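## Task

Get every bottle whose cap is red onto the tray and leave all other bottles off it. Every bottle must end up upright. Anything that stays put only because the robot is holding or propping it does not count. Nothing the robot is touching at the end may drop more than about a fingernail's width once released, or the task fails.

## Robot and tools

Robot: one six-joint arm with a two-finger parallel gripper, mounted near a table. Its base may lean slightly relative to the table. The only camera is cam_wrist (616x616 fisheye image), carried on the hand. Stray forces can occasionally yank a held part or nudge a loose object.

Frame: the scene frame's origin sits on the table surface right under the arm base. +z is up, and +y lies to the left when facing along +x. Positions are in metres. Orientations are quaternions written w first (qw, qx, qy, qz). The gripper's fingers extend along its own +z axis and close along its own y axis. The reported end_effector_position is the point midway between the finger pads, about 1 cm short of the fingertips. The printed position can be slightly wrong, more so far from the base, and motions often stop a centimetre or more off the commanded pose, usually below it.

A row is 8 numbers: x, y, z, qw, qx, qy, qz, opening. The first seven form an absolute target pose for the gripper in the scene frame (metres, then a unit quaternion). Opening runs from -1 (closed) to +1 (fully open, 0.094 m). To hold an orientation, repeat its quaternion in every row instead of copying the possibly drifted one from the last result.

execute_actions takes "actions": a list with zero or one entry, plus optional "pictures" (boolean). An empty list just reports the state. An entry {"rows": [...], "steps": n} runs 1 to 15 rows over up to 15 control steps of 1/30 s each (default 15); one row per step, the last row repeating if rows run out. An entry {"steps": n} without rows is a wait of up to 300 steps, counted from the previous result. A target more than 0.6 m from the last reported position along any of the gripper's axes is rejected and nothing is sent. Each step, the command is clipped to within 70 mm and 16 degrees of the measured pose; after the final step the arm only continues to that clipped pose, so far targets need several calls. Position wins over orientation when both cannot be met; the elbow cannot straighten fully.

move takes "target" (one 8-number row, absolute pose plus opening) and optional "speed" in m/s from 0.002 to 0.5 (default 0.25; rotation up to twice that in rad/s). It drives a straight path lasting 0.5 to 10 s; longer paths are cut off before the target. Rotation takes the shorter way. The opening is applied at the start. The path ignores obstacles, so faster contact means harder impacts, and aiming deeper past a surface presses harder. The arm may lag, deviate, or overshoot the speed, notably when nearly stretched out. Its result adds a "move:" line giving the ending (done, off_target, moving, held, fault) and any limits (paced: pose clipped; held: some steps blocked, after which the arm may jump fast), plus the distance to target.

wait takes "seconds" (0 to 10) and sends nothing new; the arm keeps heading to its last clipped pose and fingers finish moving.

zoom_image takes "camera" ("cam_wrist") and "region" [x0, y0, x1, y1] in image pixels, origin top-left, at most 504x504, and returns a sharper crop of the latest image.

finished_scene takes "scene", the integer number of the current scene. Answering without any tool call ends everything.

Result lines: the state gives the gripper pose. Joint positions and Joint velocities list waist, shoulder, elbow, wrist pitch, wrist yaw, wrist roll (rad, rad/s), then the finger pad gap (m, m/s). Limits in rad: waist -2.880 to 2.880, shoulder 0.000 to 3.142, elbow 0.000 to 3.019, wrist pitch -1.693 to 1.571, wrist yaw -1.571 to 1.571, wrist roll -2.094 to 2.094. grip_measured is the finger opening on the command scale (may be off by about 1 mm consistently). Joint torques are raw drive outputs with offsets and noise, unreliable for sensing contact. "pose unreachable" and HELD mark steps changed or blocked by the clearance check (the mount counts as arm). "Hand target" shows where the controller is currently driving. FAULT lines mean a stop. MOTOR HOT warns from 85 °C; at 100 °C an OVER-TEMPERATURE FAULT drops the arm. Calibration data for cam_wrist (K, distortion, T_world_to_cam) is given and may be slightly off.

Gripping: to hold something, command an opening below grip_measured; roughly 0.03 below holds firmly, less holds gently. Each pad pushes up to about 50-62 N, less on very thin parts, with a brief spike at contact.

The simulation keeps running between calls. Avoid dropping bottles, tipping them, slamming or hard pushes, knocking anything off the table, and holding loads for long. Release bottles upright on the tray, then lift clear so nothing rests on the gripper.

Each tool is called after "Emit:" by a JSON object that holds its "method" and its "body".

## Session

Emit:
{"method": "execute_actions", "body": {"actions": []}}

Scene clock: 0.00 s of 6400.00 s.
end_effector_position=(+0.5720, -0.2881, +0.2166) grip_measured=+1.000 end_effector_quat_wxyz=(+0.002, +0.387, +0.922, +0.013)
Joint positions: [-0.735  1.996  1.534 -0.78  -0.392  0.322  0.094]
Joint velocities: [-0.005 -0.015 -0.007 -0.007  0.022  0.051  0.   ]
Joint torques (N m, as the arm reports them, + toward a larger angle): no reading
Motor temperatures (°C, as the motors report them): [24 27 25 24 26 25]
Hand target: +0.583, -0.292, +0.226; +0.015, +0.384, +0.923, +0.012
camera_calibration (this result's frames):
cam_wrist: T_world_to_cam=[[-0.710314, -0.703417, -0.0256685, 0.214067], [-0.57917, 0.563347, 0.589239, 0.373391], [-0.40002, 0.433411, -0.807551, 0.652316], [0, 0, 0, 1]] pos_world=[0.629251, -0.342492, 0.312257]

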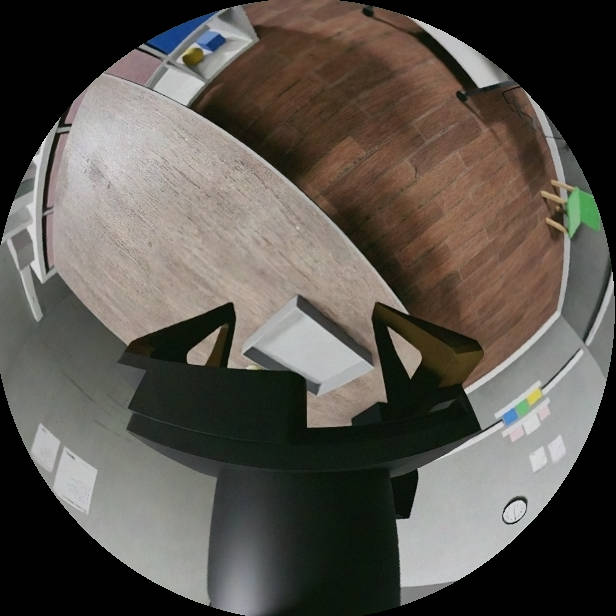

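Emit:
{"method": "move", "body": {"target": [0.3,0.05,0.27,0,0,1,0,1]}}

Scene clock: 3.90 s of 6400.00 s.
end_effector_position=(+0.2928, +0.0468, +0.2668) grip_measured=+1.000 end_effector_quat_wxyz=(-0.008, -0.005, +1.000, -0.002)
Joint positions: [-0.082  1.134  0.412 -0.392 -0.101  0.131  0.094]
Joint velocities: [-0.015 -0.005  0.002 -0.012 -0.007  0.022  0.   ]
Joint torques (N m, as the arm reports them, + toward a larger angle): [-1.04 -9.35  4.34  0.67  0.26  0.1 ]
Motor temperatures (°C, as the motors report them): [24 28 26 24 26 25]
Hand target: +0.300, +0.047, +0.268; +0.004, -0.001, +1.000, -0.002
Off the commanded pose: 0.009 m, 1 deg.
move: done
camera_calibration (this result's frames):
cam_wrist: T_world_to_cam=[[0.0147492, -0.999884, 0.00376551, 0.0462806], [-0.801718, -0.00957543, 0.597626, 0.0832209], [-0.59752, -0.0118334, -0.801766, 0.513118], [0, 0, 0, 1]] pos_world=[0.372635, 0.053144, 0.361491]

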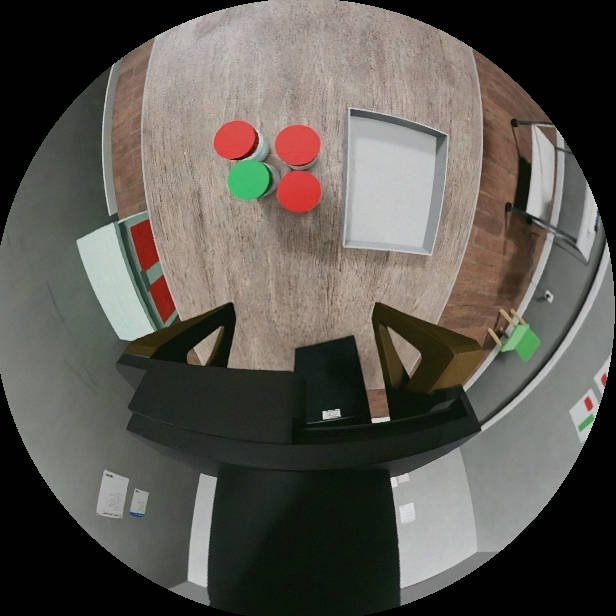

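Emit:
{"method": "zoom_image", "body": {"camera": "cam_wrist", "region": [190,90,470,270]}}

Region (190, 90, 470, 270) of cam_wrist's 616x616 image, scaled by 1.800, with more detail than that image has; it fills the top 324 rows of this view, and the rest is white.

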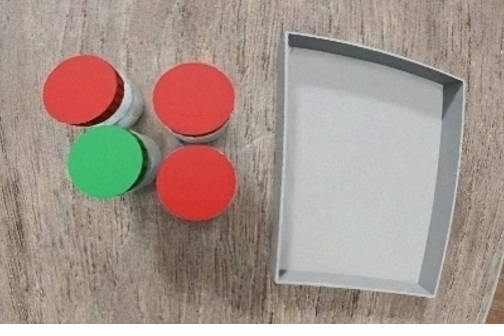

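Emit:
{"method": "move", "body": {"target": [0.366,0.055,0.135,0,-0.317,0.948,0,1], "speed": 0.2}}

Scene clock: 27.90 s of 6400.00 s.
end_effector_position=(+0.3601, +0.0490, +0.1379) grip_measured=+1.000 end_effector_quat_wxyz=(-0.011, -0.306, +0.952, -0.000)
Joint positions: [-0.064  1.701  0.654 -0.07  -0.09  -0.466  0.094]
Joint velocities: [-0.015 -0.005 -0.007 -0.017 -0.007 -0.125  0.   ]
Joint torques (N m, as the arm reports them, + toward a larger angle): [ -0.65 -13.01   1.58   0.8    0.13  -0.05]
Motor temperatures (°C, as the motors report them): [24 28 26 24 26 25]
Hand target: +0.367, +0.055, +0.137; +0.000, -0.317, +0.948, -0.000
Off the commanded pose: 0.009 m, 2 deg.
After step 90, 18.90 s passed at rest.
move: done
camera_calibration (this result's frames):
cam_wrist: T_world_to_cam=[[0.586718, -0.809768, -0.00608342, -0.165899], [-0.644785, -0.471698, 0.60146, 0.179841], [-0.489913, -0.348965, -0.79888, 0.42742], [0, 0, 0, 1]] pos_world=[0.422693, 0.0996453, 0.232281]

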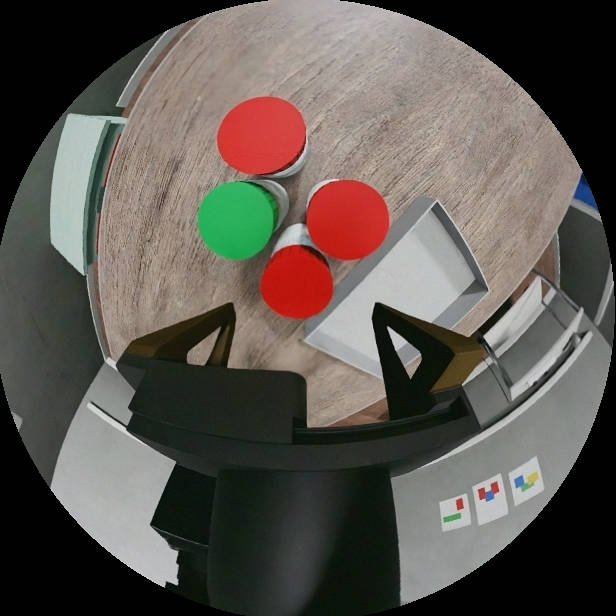

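Emit:
{"method": "move", "body": {"target": [0.366,0.066,0.107,0,-0.317,0.948,0,1], "speed": 0.04}}

Scene clock: 35.10 s of 6400.00 s.
end_effector_position=(+0.3612, +0.0605, +0.1094) grip_measured=+1.000 end_effector_quat_wxyz=(-0.009, -0.316, +0.949, +0.001)
Joint positions: [-0.029  1.796  0.689 -0.004 -0.076 -0.453  0.094]
Joint velocities: [-0.005 -0.005 -0.017 -0.007 -0.081 -0.007  0.   ]
Joint torques (N m, as the arm reports them, + toward a larger angle): [ -0.72 -13.19   0.98   0.8    0.19   0.1 ]
Motor temperatures (°C, as the motors report them): [24 28 26 24 26 25]
Hand target: +0.366, +0.066, +0.107; +0.000, -0.317, +0.948, -0.000
Off the commanded pose: 0.008 m, 1 deg.
After step 90, 3.00 s passed at rest.
move: done
camera_calibration (this result's frames):
cam_wrist: T_world_to_cam=[[0.603091, -0.797647, -0.0064565, -0.163997], [-0.636808, -0.486326, 0.5983, 0.201456], [-0.480372, -0.356718, -0.801246, 0.406397], [0, 0, 0, 1]] pos_world=[0.422416, 0.11213, 0.204034]

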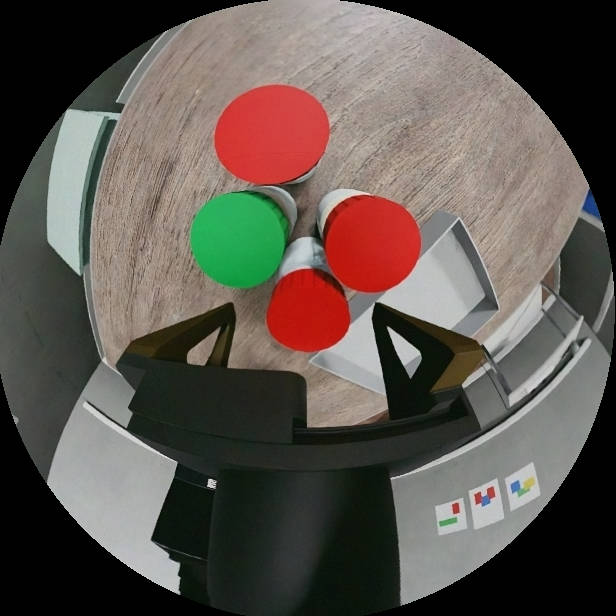

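Emit:
{"method": "move", "body": {"target": [0.366,0.062,0.084,0,-0.317,0.948,0,1], "speed": 0.03}}

Scene clock: 39.17 s of 6400.00 s.
end_effector_position=(+0.3612, +0.0587, +0.0862) grip_measured=+1.000 end_effector_quat_wxyz=(-0.009, -0.315, +0.949, +0.001)
Joint positions: [-0.029  1.875  0.719  0.044 -0.076 -0.453  0.094]
Joint velocities: [-0.005  0.005 -0.002 -0.007 -0.022  0.051  0.   ]
Joint torques (N m, as the arm reports them, + toward a larger angle): [ -0.99 -13.28   0.43   0.81   0.08   0.05]
Motor temperatures (°C, as the motors report them): [24 29 26 24 26 25]
Hand target: +0.366, +0.062, +0.084; -0.000, -0.317, +0.948, +0.000
Off the commanded pose: 0.006 m, 1 deg.
move: done
camera_calibration (this result's frames):
cam_wrist: T_world_to_cam=[[0.602786, -0.797877, -0.00644988, -0.165509], [-0.636995, -0.486078, 0.598302, 0.214523], [-0.480507, -0.35654, -0.801245, 0.387264], [0, 0, 0, 1]] pos_world=[0.422499, 0.110294, 0.180876]

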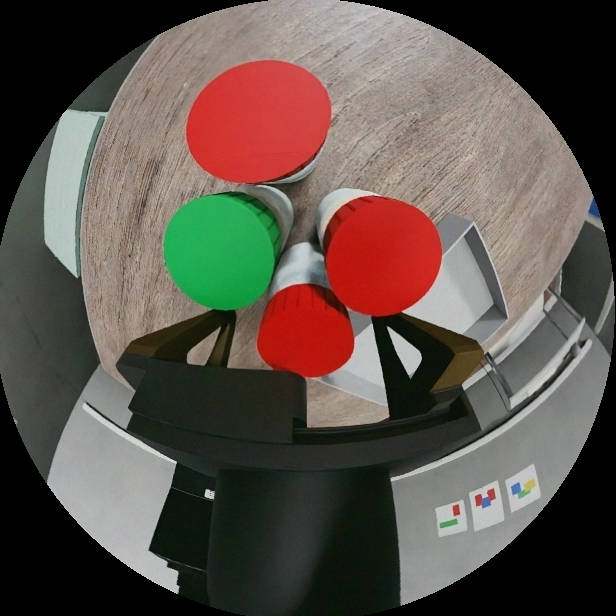

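Emit:
{"method": "move", "body": {"target": [0.366,0.062,0.084,0,-0.317,0.948,0,0.1], "speed": 0.03}}

Scene clock: 44.87 s of 6400.00 s.
end_effector_position=(+0.3611, +0.0585, +0.0861) grip_measured=+0.128 end_effector_quat_wxyz=(-0.010, -0.315, +0.949, +0.000)
Joint positions: [-0.029  1.875  0.719  0.044 -0.075 -0.453  0.053]
Joint velocities: [-0.015 -0.015 -0.007 -0.002  0.022 -0.007  0.   ]
Joint torques (N m, as the arm reports them, + toward a larger angle): [ -1.09 -13.44   0.39   0.86   0.05   0.06]
Motor temperatures (°C, as the motors report them): [24 29 26 24 26 25]
Hand target: +0.366, +0.062, +0.084; -0.000, -0.317, +0.948, +0.000
Off the commanded pose: 0.006 m, 1 deg.
After step 90, 2.00 s passed at rest.
move: done
camera_calibration (this result's frames):
cam_wrist: T_world_to_cam=[[0.602773, -0.797891, -0.00593367, -0.165605], [-0.636864, -0.485577, 0.598848, 0.214303], [-0.480697, -0.35719, -0.800841, 0.387129], [0, 0, 0, 1]] pos_world=[0.422396, 0.110205, 0.180711]

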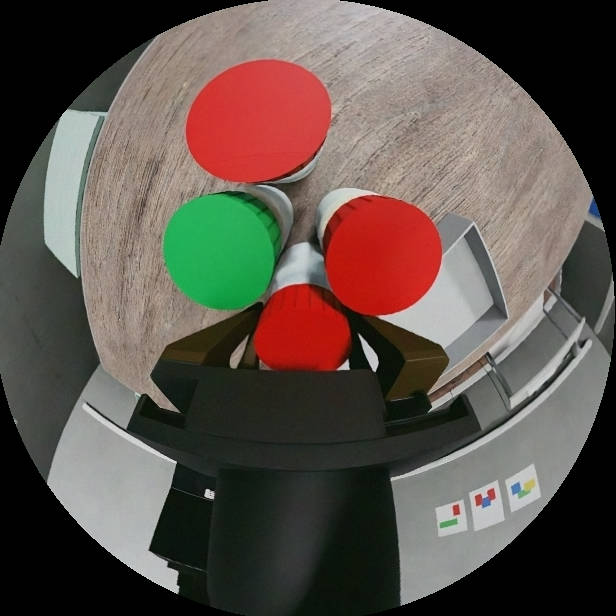

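Lift, biased away from neighbours.

Emit:
{"method": "move", "body": {"target": [0.352,0.048,0.16,0,-0.317,0.948,0,0.1], "speed": 0.08}}

Emit:
{"method": "move", "body": {"target": [0.328,-0.15,0.16,0,0,1,0,0.1], "speed": 0.2}}

Emit:
{"method": "move", "body": {"target": [0.332,-0.148,0.098,0,0,1,0,0.1], "speed": 0.08}}

Scene clock: 51.53 s of 6400.00 s.
end_effector_position=(+0.3507, +0.0525, +0.1543) grip_measured=+0.128 end_effector_quat_wxyz=(+0.001, -0.318, +0.948, +0.001)
Joint positions: [-0.058  1.638  0.598 -0.053 -0.093 -0.484  0.053]
Joint velocities: [-0.005 -0.005  0.002 -0.017  0.007  0.022 -0.   ]
Joint torques (N m, as the arm reports them, + toward a larger angle): [ -2.42 -13.91   0.88  -0.62  -0.16  -0.05]
Motor temperatures (°C, as the motors report them): [24 29 25 24 26 25]
Hand target: +0.351, +0.048, +0.159; -0.000, -0.317, +0.948, +0.000
Off the commanded pose: 0.007 m, 0 deg.
After step 90, 2.37 s passed at rest.
move: done
camera_calibration (this result's frames):
cam_wrist: T_world_to_cam=[[0.607853, -0.79405, -0.000284884, -0.166583], [-0.645617, -0.494435, 0.58199, 0.170034], [-0.46227, -0.35358, -0.813196, 0.429795], [0, 0, 0, 1]] pos_world=[0.409716, 0.103762, 0.250502]

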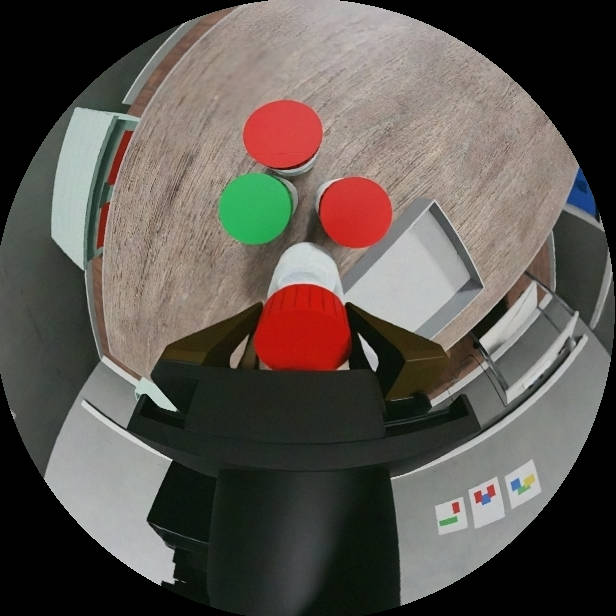

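Scene clock: 53.53 s of 6400.00 s.
end_effector_position=(+0.3259, -0.1440, +0.1586) grip_measured=+0.128 end_effector_quat_wxyz=(-0.001, -0.009, +1.000, +0.000)
Joint positions: [-0.622  1.778  0.644 -0.075 -0.326 -0.379  0.053]
Joint velocities: [-0.005 -0.005  0.022  0.012 -0.051  0.037 -0.   ]
Joint torques (N m, as the arm reports them, + toward a larger angle): [ -5.08 -12.41   2.05  -0.67  -0.14   0.08]
Motor temperatures (°C, as the motors report them): [24 29 25 24 26 25]
Hand target: +0.327, -0.147, +0.160; -0.004, +0.000, +1.000, +0.002
Off the commanded pose: 0.006 m, 1 deg.
move: done
camera_calibration (this result's frames):
cam_wrist: T_world_to_cam=[[0.0225263, -0.999746, 0.000430403, -0.146551], [-0.809787, -0.0179937, 0.586448, 0.175787], [-0.586291, -0.013559, -0.809987, 0.441322], [0, 0, 0, 1]] pos_world=[0.404395, -0.137367, 0.254438]

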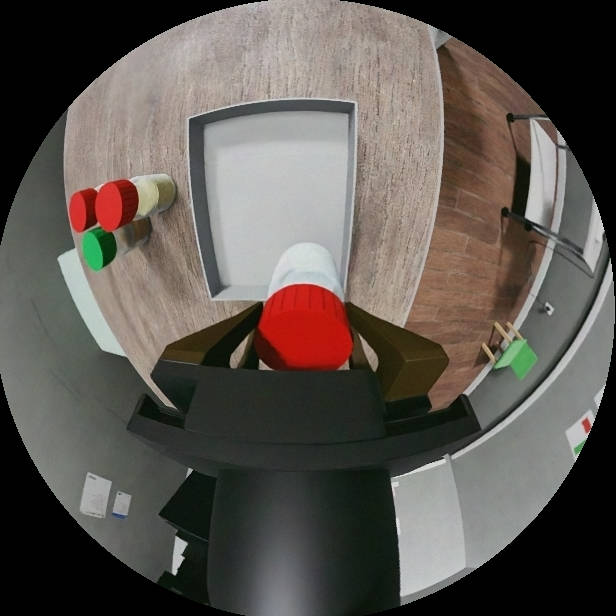

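Scene clock: 54.63 s of 6400.00 s.
end_effector_position=(+0.3246, -0.1494, +0.0985) grip_measured=+0.128 end_effector_quat_wxyz=(-0.010, +0.003, +1.000, +0.004)
Joint positions: [-0.585  1.98   0.724  0.039 -0.313 -0.325  0.053]
Joint velocities: [-0.005  0.005  0.002  0.007  0.037 -0.022 -0.001]
Joint torques (N m, as the arm reports them, + toward a larger angle): [ -4.21 -13.62   0.22   0.7    0.2    0.12]
Motor temperatures (°C, as the motors report them): [24 29 25 24 26 25]
Hand target: +0.333, -0.148, +0.099; +0.000, -0.000, +1.000, -0.000
Off the commanded pose: 0.008 m, 1 deg.
move: done
camera_calibration (this result's frames):
cam_wrist: T_world_to_cam=[[-0.00118876, -0.999979, -0.00635188, -0.14351], [-0.80002, -0.00285995, 0.599967, 0.2076], [-0.599973, 0.00579485, -0.8, 0.398074], [0, 0, 0, 1]] pos_world=[0.404747, -0.14522, 0.192994]

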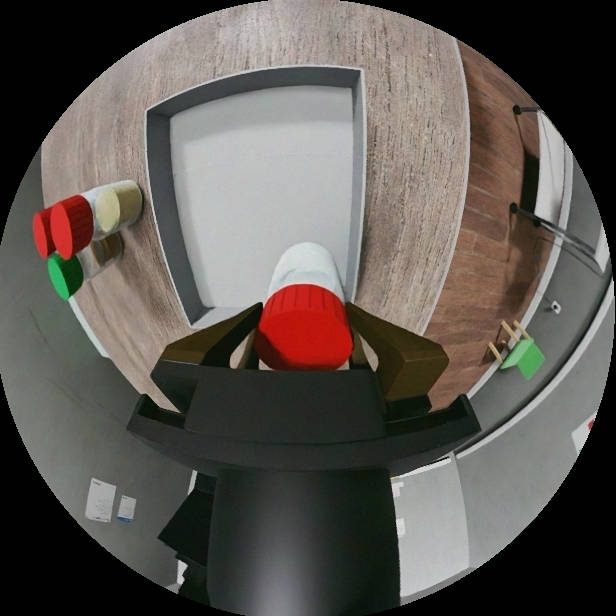

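Emit:
{"method": "move", "body": {"target": [0.332,-0.146,0.084,0,0,1,0,0.1], "speed": 0.008}}

Scene clock: 59.33 s of 6400.00 s.
end_effector_position=(+0.3245, -0.1487, +0.0888) grip_measured=+0.128 end_effector_quat_wxyz=(-0.009, +0.006, +1.000, +0.003)
Joint positions: [-0.575  2.01   0.734  0.063 -0.309 -0.31   0.053]
Joint velocities: [ 0.005 -0.015  0.002  0.002  0.095 -0.051  0.   ]
Joint torques (N m, as the arm reports them, + toward a larger angle): [ -3.76 -12.63   0.49   1.05   0.26   0.11]
Motor temperatures (°C, as the motors report them): [24 29 25 24 26 25]
Hand target: +0.332, -0.146, +0.084; +0.000, +0.000, +1.000, +0.000
Off the commanded pose: 0.009 m, 1 deg.
move: done
camera_calibration (this result's frames):
cam_wrist: T_world_to_cam=[[-0.00654842, -0.999967, -0.00470697, -0.141278], [-0.800644, 0.00242291, 0.599136, 0.214442], [-0.599105, 0.007692, -0.800634, 0.390321], [0, 0, 0, 1]] pos_world=[0.404609, -0.144795, 0.183359]

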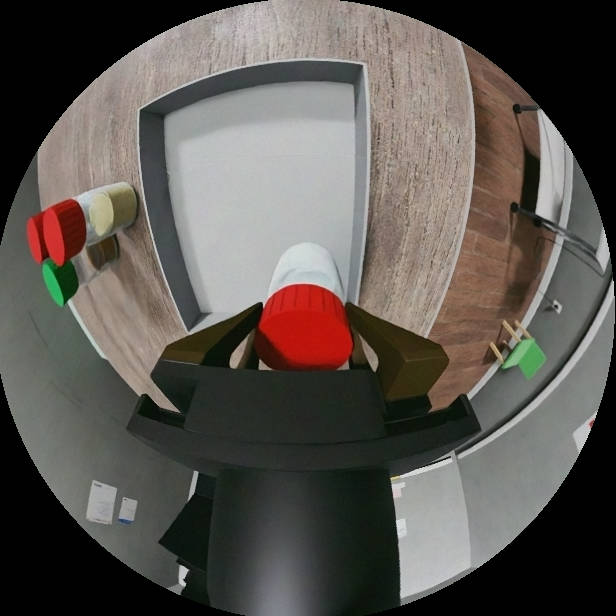

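Emit:
{"method": "move", "body": {"target": [0.33,-0.146,0.087,0,0,1,0,1], "speed": 0.01}}

Emit:
{"method": "move", "body": {"target": [0.33,-0.146,0.14,0,0,1,0,1], "speed": 0.12}}

Emit:
{"method": "move", "body": {"target": [0.432,0.064,0.13,0,-0.707,0.707,0,1], "speed": 0.35}}

Scene clock: 70.93 s of 6400.00 s.
end_effector_position=(+0.3260, -0.1492, +0.0888) grip_measured=+1.000 end_effector_quat_wxyz=(-0.006, +0.005, +1.000, +0.002)
Joint positions: [-0.575  2.01   0.734  0.07  -0.309 -0.31   0.094]
Joint velocities: [-0.005 -0.015 -0.002 -0.002 -0.037  0.007  0.   ]
Joint torques (N m, as the arm reports them, + toward a larger angle): [ -4.08 -13.26  -0.25   0.85   0.2    0.08]
Motor temperatures (°C, as the motors report them): [24 29 25 24 26 25]
Hand target: +0.330, -0.146, +0.087; +0.000, +0.000, +1.000, +0.000
Off the commanded pose: 0.005 m, 1 deg.
After step 90, 7.23 s passed at rest.
move: done
camera_calibration (this result's frames):
cam_wrist: T_world_to_cam=[[-0.004553, -0.999986, -0.00282313, -0.142575], [-0.804153, 0.00198321, 0.594419, 0.217127], [-0.594405, 0.00497662, -0.80415, 0.389555], [0, 0, 0, 1]] pos_world=[0.405507, -0.144942, 0.183794]

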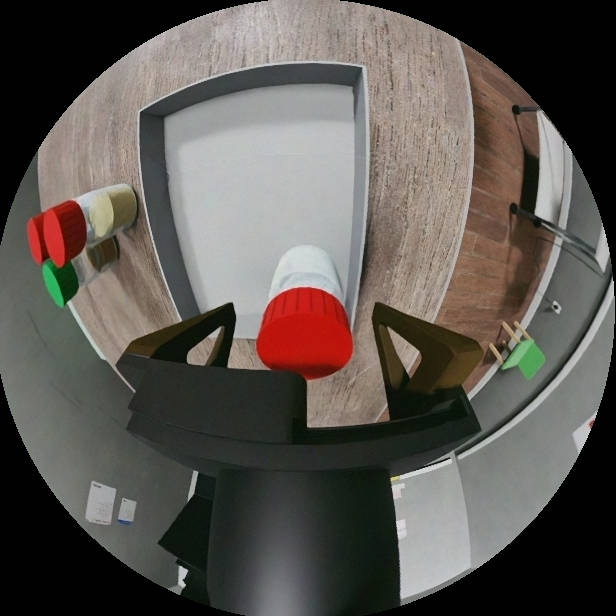

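Scene clock: 71.73 s of 6400.00 s.
end_effector_position=(+0.3360, -0.1428, +0.1370) grip_measured=+1.000 end_effector_quat_wxyz=(+0.007, -0.004, +1.000, -0.001)
Joint positions: [-0.592  1.846  0.675 -0.012 -0.317 -0.336  0.094]
Joint velocities: [ 0.015 -0.005 -0.027 -0.012 -0.022 -0.022  0.   ]
Joint torques (N m, as the arm reports them, + toward a larger angle): [ -5.82 -13.29   0.46  -0.59  -0.14  -0.04]
Motor temperatures (°C, as the motors report them): [24 29 25 24 26 25]
Hand target: +0.330, -0.146, +0.139; -0.000, +0.000, +1.000, +0.000
Off the commanded pose: 0.007 m, 1 deg.
move: done
camera_calibration (this result's frames):
cam_wrist: T_world_to_cam=[[0.0139803, -0.999895, 0.00382039, -0.143186], [-0.819253, -0.00926392, 0.573357, 0.202846], [-0.573261, -0.0111456, -0.819297, 0.426993], [0, 0, 0, 1]] pos_world=[0.412962, -0.136532, 0.234078]

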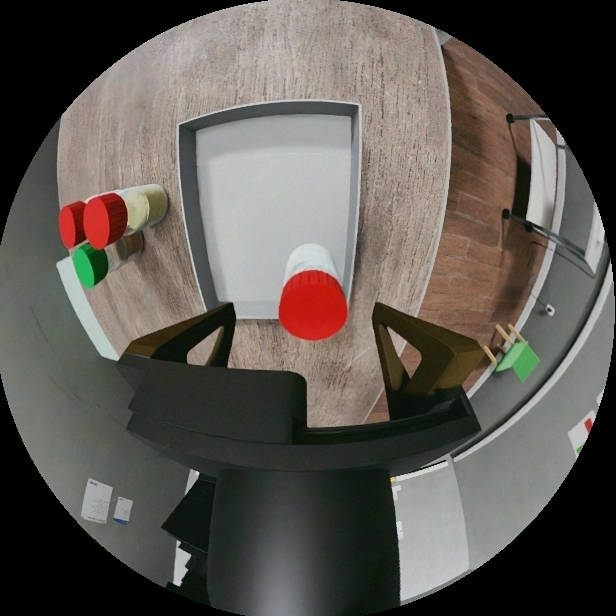

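Scene clock: 74.57 s of 6400.00 s.
end_effector_position=(+0.4262, +0.0574, +0.1243) grip_measured=+1.000 end_effector_quat_wxyz=(+0.001, +0.702, -0.712, +0.001)
Joint positions: [-0.067  1.767  0.835 -0.164 -0.092 -1.4    0.094]
Joint velocities: [ 0.005 -0.005 -0.002 -0.002  0.022 -0.081  0.   ]
Joint torques (N m, as the arm reports them, + toward a larger angle): [ -1.79 -16.01   3.    -0.62   0.12  -0.05]
Motor temperatures (°C, as the motors report them): [24 29 25 24 26 25]
Hand target: +0.433, +0.061, +0.130; -0.001, +0.707, -0.707, +0.003
Off the commanded pose: 0.010 m, 1 deg.
move: done
camera_calibration (this result's frames):
cam_wrist: T_world_to_cam=[[0.999958, -0.00913899, 0.000943737, -0.420892], [-0.00795562, -0.809913, 0.586496, -0.0155323], [-0.00459564, -0.586479, -0.809952, 0.259982], [0, 0, 0, 1]] pos_world=[0.421945, 0.136048, 0.22008]

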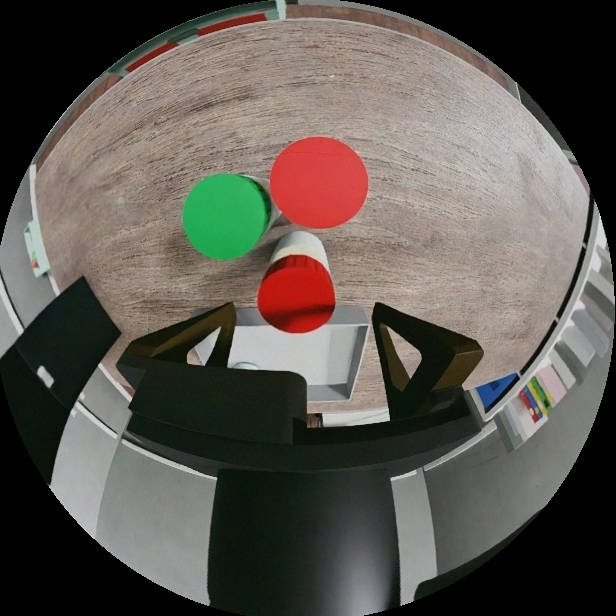

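Emit:
{"method": "move", "body": {"target": [0.428,0.066,0.084,0,-0.707,0.707,0,1], "speed": 0.04}}

Scene clock: 80.70 s of 6400.00 s.
end_effector_position=(+0.4203, +0.0592, +0.0862) grip_measured=+1.000 end_effector_quat_wxyz=(+0.010, +0.705, -0.709, -0.006)
Joint positions: [-0.053  1.88   0.877 -0.116 -0.087 -1.4    0.094]
Joint velocities: [-0.005 -0.005  0.012 -0.012  0.007 -0.095  0.   ]
Joint torques (N m, as the arm reports them, + toward a larger angle): [ -0.87 -14.98   2.26   0.75   0.13   0.11]
Motor temperatures (°C, as the motors report them): [24 30 25 24 26 25]
Hand target: +0.428, +0.066, +0.085; -0.000, +0.707, -0.707, -0.000
Off the commanded pose: 0.011 m, 1 deg.
After step 90, 1.80 s passed at rest.
move: off_target
camera_calibration (this result's frames):
cam_wrist: T_world_to_cam=[[0.999747, 0.000608182, -0.0224833, -0.413395], [0.0137253, -0.808422, 0.588443, -0.00123639], [-0.0178181, -0.588602, -0.808226, 0.235695], [0, 0, 0, 1]] pos_world=[0.417507, 0.137982, 0.181928]

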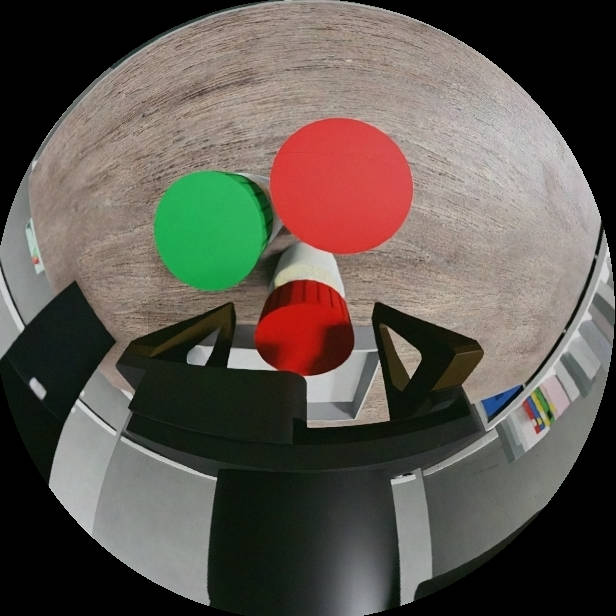

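Emit:
{"method": "move", "body": {"target": [0.428,0.064,0.084,0,-0.707,0.707,0,0.1], "speed": 0.01}}

Emit:
{"method": "move", "body": {"target": [0.42,0.048,0.162,0,-0.707,0.707,0,0.1], "speed": 0.09}}

Emit:
{"method": "move", "body": {"target": [0.45,-0.148,0.162,0,-0.707,0.707,0,0.1], "speed": 0.2}}

Emit:
{"method": "move", "body": {"target": [0.452,-0.143,0.099,0,-0.707,0.707,0,0.1], "speed": 0.08}}

Scene clock: 87.03 s of 6400.00 s.
end_effector_position=(+0.4204, +0.0592, +0.0862) grip_measured=+0.130 end_effector_quat_wxyz=(+0.010, +0.705, -0.709, -0.006)
Joint positions: [-0.053  1.88   0.877 -0.115 -0.087 -1.4    0.053]
Joint velocities: [-0.005  0.005  0.007  0.002  0.081 -0.037  0.001]
Joint torques (N m, as the arm reports them, + toward a larger angle): [ -1.16 -14.94   2.19   0.78   0.06   0.06]
Motor temperatures (°C, as the motors report them): [24 30 25 24 26 25]
Hand target: +0.428, +0.064, +0.084; -0.000, +0.707, -0.707, -0.000
Off the commanded pose: 0.009 m, 1 deg.
After step 90, 1.90 s passed at rest.
move: done
camera_calibration (this result's frames):
cam_wrist: T_world_to_cam=[[0.999756, 0.000261828, -0.0221067, -0.413503], [0.0132226, -0.808459, 0.588403, -0.00100694], [-0.0177183, -0.588552, -0.808265, 0.235662], [0, 0, 0, 1]] pos_world=[0.417591, 0.137994, 0.181929]

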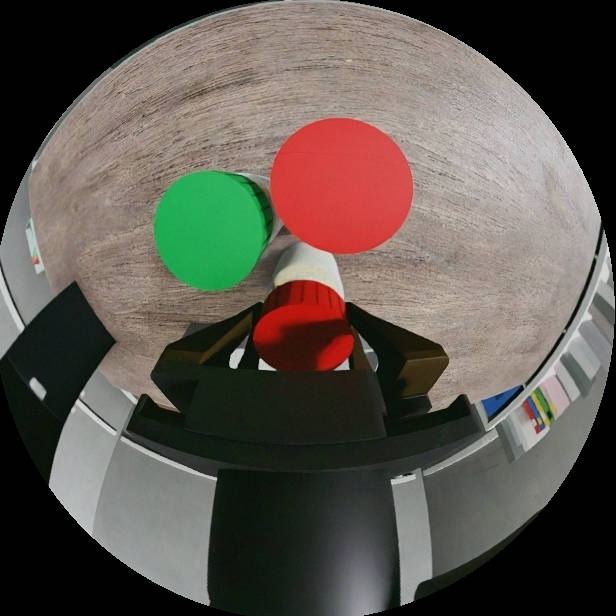

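Scene clock: 88.23 s of 6400.00 s.
end_effector_position=(+0.4161, +0.0525, +0.1536) grip_measured=+0.130 end_effector_quat_wxyz=(+0.001, +0.708, -0.706, -0.002)
Joint positions: [-0.084  1.673  0.782 -0.211 -0.105 -1.433  0.053]
Joint velocities: [-0.005  0.005 -0.002 -0.012  0.022 -0.037  0.   ]
Joint torques (N m, as the arm reports them, + toward a larger angle): [ -2.93 -15.86   2.37  -0.66  -0.22  -0.08]
Motor temperatures (°C, as the motors report them): [24 30 25 24 26 25]
Hand target: +0.419, +0.048, +0.161; +0.000, +0.707, -0.707, -0.000
Off the commanded pose: 0.010 m, 0 deg.
move: done
camera_calibration (this result's frames):
cam_wrist: T_world_to_cam=[[0.999964, 0.00750344, -0.00392275, -0.41102], [0.00838308, -0.812335, 0.58313, -0.042941], [0.00118889, -0.583142, -0.812369, 0.27854], [0, 0, 0, 1]] pos_world=[0.411034, 0.13063, 0.249706]

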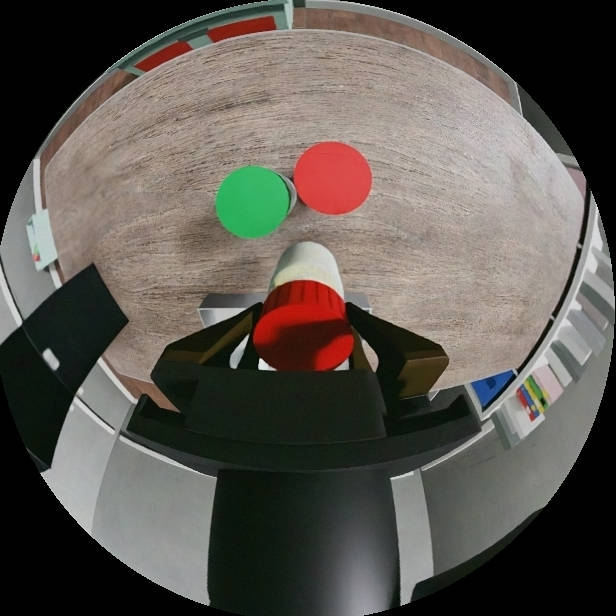

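Scene clock: 89.77 s of 6400.00 s.
end_effector_position=(+0.4402, -0.1448, +0.1578) grip_measured=+0.130 end_effector_quat_wxyz=(+0.004, +0.703, -0.712, -0.005)
Joint positions: [-0.537  1.813  0.945 -0.326 -0.292 -1.841  0.053]
Joint velocities: [ 0.005  0.005 -0.012 -0.002  0.007 -0.037  0.001]
Joint torques (N m, as the arm reports them, + toward a larger angle): [ -5.07 -15.73   4.88  -0.73  -0.18  -0.06]
Motor temperatures (°C, as the motors report them): [24 30 25 24 26 25]
Hand target: +0.449, -0.146, +0.162; +0.001, +0.707, -0.708, -0.003
Off the commanded pose: 0.011 m, 1 deg.
move: off_target
camera_calibration (this result's frames):
cam_wrist: T_world_to_cam=[[0.999909, -0.00721923, -0.0113761, -0.434555], [0.00077996, -0.811905, 0.583788, -0.202612], [-0.0134508, -0.583744, -0.811826, 0.173166], [0, 0, 0, 1]] pos_world=[0.437003, -0.066554, 0.25392]

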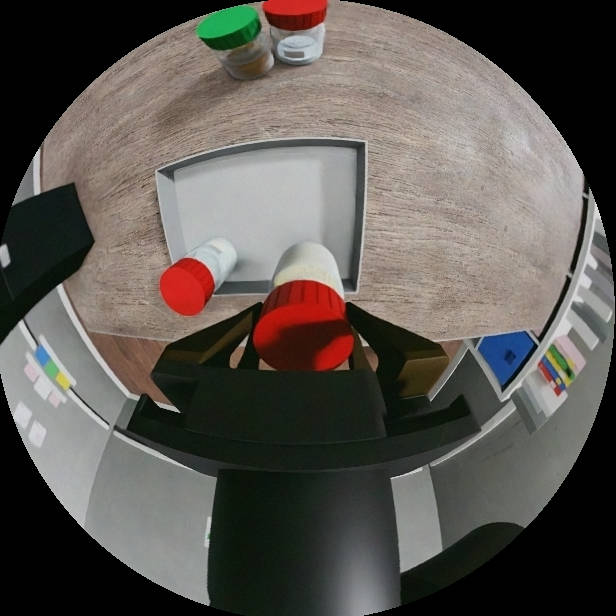

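Scene clock: 90.90 s of 6400.00 s.
end_effector_position=(+0.4371, -0.1440, +0.0972) grip_measured=+0.130 end_effector_quat_wxyz=(+0.008, +0.704, -0.710, -0.014)
Joint positions: [-0.501  1.974  1.005 -0.236 -0.282 -1.815  0.053]
Joint velocities: [-0.015 -0.005 -0.007 -0.002 -0.007  0.007  0.   ]
Joint torques (N m, as the arm reports them, + toward a larger angle): [ -4.43 -16.51   3.42   0.52   0.12   0.09]
Motor temperatures (°C, as the motors report them): [24 30 26 24 26 25]
Hand target: +0.452, -0.143, +0.100; -0.000, +0.707, -0.707, +0.000
Off the commanded pose: 0.015 m, 2 deg.
move: off_target
camera_calibration (this result's frames):
cam_wrist: T_world_to_cam=[[0.999517, -0.00326579, -0.0308998, -0.429467], [0.0151739, -0.816512, 0.57713, -0.172861], [-0.0271148, -0.57732, -0.816068, 0.131749], [0, 0, 0, 1]] pos_world=[0.435455, -0.0664844, 0.194009]

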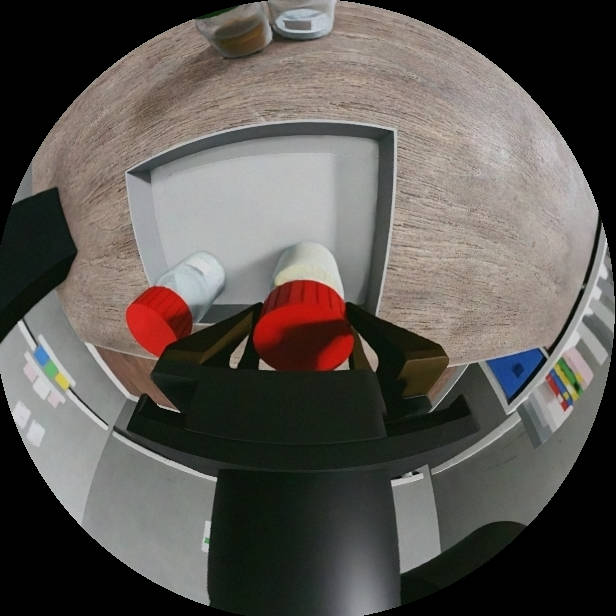

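Emit:
{"method": "move", "body": {"target": [0.452,-0.143,0.085,0,-0.707,0.707,0,0.1], "speed": 0.008}}

Scene clock: 96.97 s of 6400.00 s.
end_effector_position=(+0.4345, -0.1454, +0.0893) grip_measured=+0.130 end_effector_quat_wxyz=(+0.010, +0.700, -0.713, -0.015)
Joint positions: [-0.499  1.996  1.01  -0.223 -0.279 -1.805  0.053]
Joint velocities: [-0.005 -0.005  0.002  0.002 -0.037  0.022 -0.   ]
Joint torques (N m, as the arm reports them, + toward a larger angle): [ -3.96 -15.21   4.16   0.89   0.11   0.06]
Motor temperatures (°C, as the motors report them): [24 30 26 24 26 25]
Hand target: +0.452, -0.143, +0.086; -0.000, +0.707, -0.707, +0.000
Off the commanded pose: 0.018 m, 2 deg.
After step 90, 0.43 s passed at rest.
move: off_target
camera_calibration (this result's frames):
cam_wrist: T_world_to_cam=[[0.999337, -0.0128021, -0.0340934, -0.42821], [0.00930041, -0.815416, 0.5788, -0.166825], [-0.0352102, -0.578733, -0.814756, 0.127608], [0, 0, 0, 1]] pos_world=[0.43397, -0.0676628, 0.185929]

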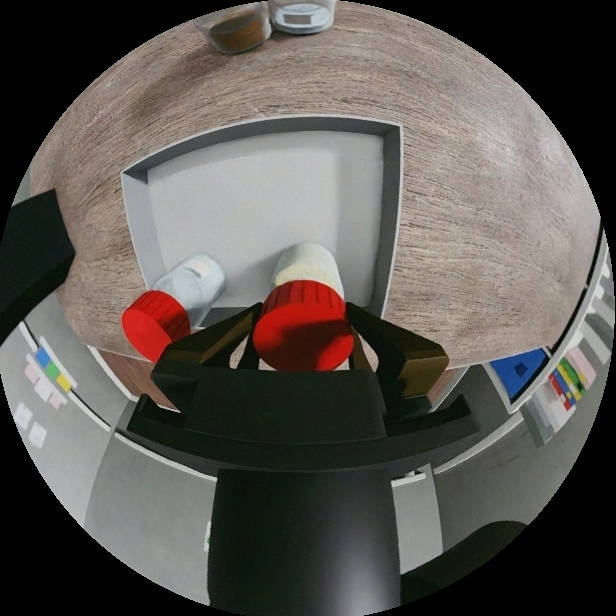

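Emit:
{"method": "move", "body": {"target": [0.442,-0.143,0.087,0,-0.707,0.707,0,0.6], "speed": 0.01}}

Emit:
{"method": "move", "body": {"target": [0.436,-0.145,0.145,0,-0.707,0.707,0,0.6], "speed": 0.12}}

Emit:
{"method": "move", "body": {"target": [0.442,0.142,0.135,0,-0.139,0.99,0,1], "speed": 0.3}}

Scene clock: 108.33 s of 6400.00 s.
end_effector_position=(+0.4409, -0.1470, +0.0892) grip_measured=+0.598 end_effector_quat_wxyz=(+0.003, +0.703, -0.711, -0.003)
Joint positions: [-0.499  1.996  1.01  -0.195 -0.279 -1.805  0.075]
Joint velocities: [-0.024 -0.024 -0.017 -0.002 -0.081  0.066 -0.001]
Joint torques (N m, as the arm reports them, + toward a larger angle): [ -4.44 -15.89   1.71   0.67   0.02   0.03]
Motor temperatures (°C, as the motors report them): [24 30 26 24 26 25]
Hand target: +0.442, -0.143, +0.087; -0.000, +0.707, -0.707, +0.000
Off the commanded pose: 0.005 m, 1 deg.
After step 90, 6.13 s passed at rest.
move: done
camera_calibration (this result's frames):
cam_wrist: T_world_to_cam=[[0.99995, -0.00533454, -0.00842253, -0.43606], [0.000589456, -0.811695, 0.584081, -0.1642], [-0.00995233, -0.584057, -0.811652, 0.114577], [0, 0, 0, 1]] pos_world=[0.437275, -0.0686874, 0.18523]

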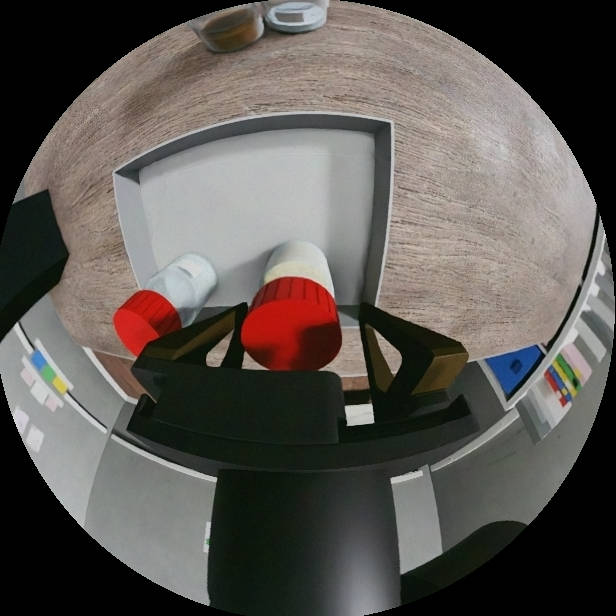

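Scene clock: 109.30 s of 6400.00 s.
end_effector_position=(+0.4407, -0.1400, +0.1416) grip_measured=+0.598 end_effector_quat_wxyz=(-0.004, +0.710, -0.704, +0.004)
Joint positions: [-0.518  1.847  0.936 -0.254 -0.29  -1.836  0.075]
Joint velocities: [-0.005 -0.005  0.002  0.002  0.037  0.022  0.   ]
Joint torques (N m, as the arm reports them, + toward a larger angle): [ -5.9  -15.71   2.65  -0.68  -0.21  -0.06]
Motor temperatures (°C, as the motors report them): [24 30 26 24 26 25]
Hand target: +0.436, -0.145, +0.144; +0.000, +0.707, -0.707, -0.000
Off the commanded pose: 0.008 m, 1 deg.
move: done
camera_calibration (this result's frames):
cam_wrist: T_world_to_cam=[[0.999839, 0.01319, 0.0121426, -0.43566], [0.00358688, -0.810768, 0.585356, -0.190575], [0.0175656, -0.585218, -0.810685, 0.148806], [0, 0, 0, 1]] pos_world=[0.43366, -0.0616814, 0.237479]

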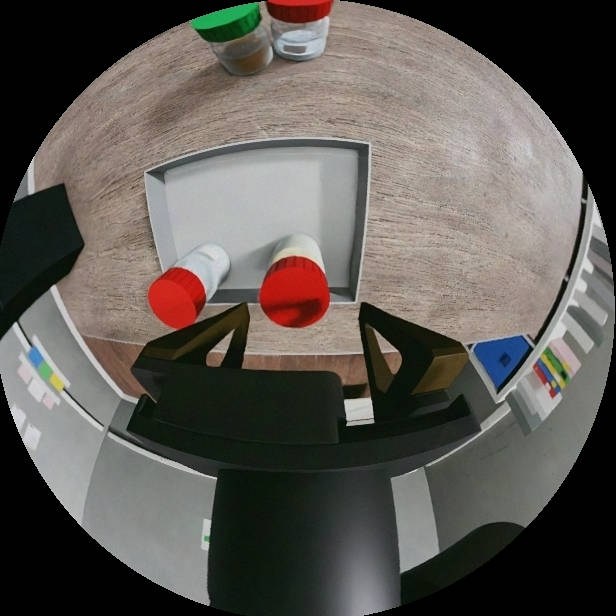

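Scene clock: 112.13 s of 6400.00 s.
end_effector_position=(+0.4359, +0.1361, +0.1294) grip_measured=+1.000 end_effector_quat_wxyz=(-0.000, -0.144, +0.990, -0.001)
Joint positions: [ 0.103  1.755  0.903 -0.235 -0.015  0.018  0.094]
Joint velocities: [ 0.005 -0.015  0.002 -0.017  0.007  0.007  0.   ]
Joint torques (N m, as the arm reports them, + toward a larger angle): [ -0.67 -16.54   4.11  -0.57   0.24   0.1 ]
Motor temperatures (°C, as the motors report them): [24 30 26 24 26 25]
Hand target: +0.444, +0.139, +0.135; +0.004, -0.140, +0.990, -0.002
Off the commanded pose: 0.010 m, 1 deg.
move: done
camera_calibration (this result's frames):
cam_wrist: T_world_to_cam=[[0.290259, -0.956946, 0.00226313, 0.00824659], [-0.776841, -0.234248, 0.584505, 0.302273], [-0.558809, -0.171416, -0.811387, 0.495573], [0, 0, 0, 1]] pos_world=[0.509355, 0.163647, 0.225403]

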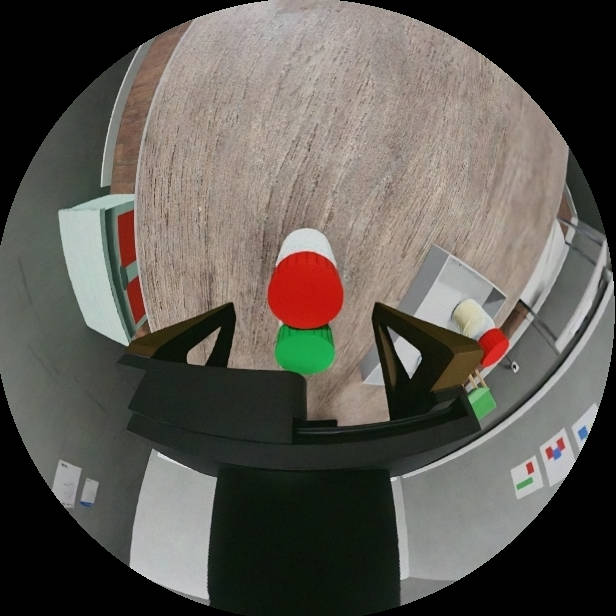

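Emit:
{"method": "move", "body": {"target": [0.449,0.14,0.084,0,-0.139,0.99,0,1], "speed": 0.05}}

Scene clock: 118.63 s of 6400.00 s.
end_effector_position=(+0.4382, +0.1361, +0.0853) grip_measured=+1.000 end_effector_quat_wxyz=(-0.014, -0.142, +0.990, -0.003)
Joint positions: [ 0.103  1.886  0.976 -0.206 -0.015  0.021  0.094]
Joint velocities: [ 0.005 -0.015  0.007  0.012 -0.007  0.037  0.   ]
Joint torques (N m, as the arm reports them, + toward a larger angle): [ -0.66 -16.19   3.48   0.77  -0.01   0.11]
Motor temperatures (°C, as the motors report them): [24 31 26 24 26 25]
Hand target: +0.449, +0.140, +0.085; +0.000, -0.139, +0.990, +0.000
Off the commanded pose: 0.012 m, 2 deg.
After step 90, 2.20 s passed at rest.
move: off_target
camera_calibration (this result's frames):
cam_wrist: T_world_to_cam=[[0.287328, -0.957828, 0.00270736, 0.0090297], [-0.76132, -0.226663, 0.607467, 0.320121], [-0.581236, -0.176604, -0.79434, 0.470169], [0, 0, 0, 1]] pos_world=[0.514398, 0.164242, 0.178987]

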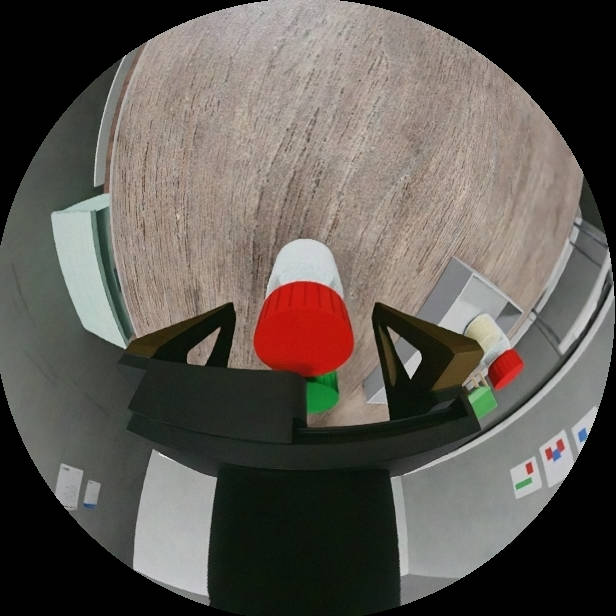

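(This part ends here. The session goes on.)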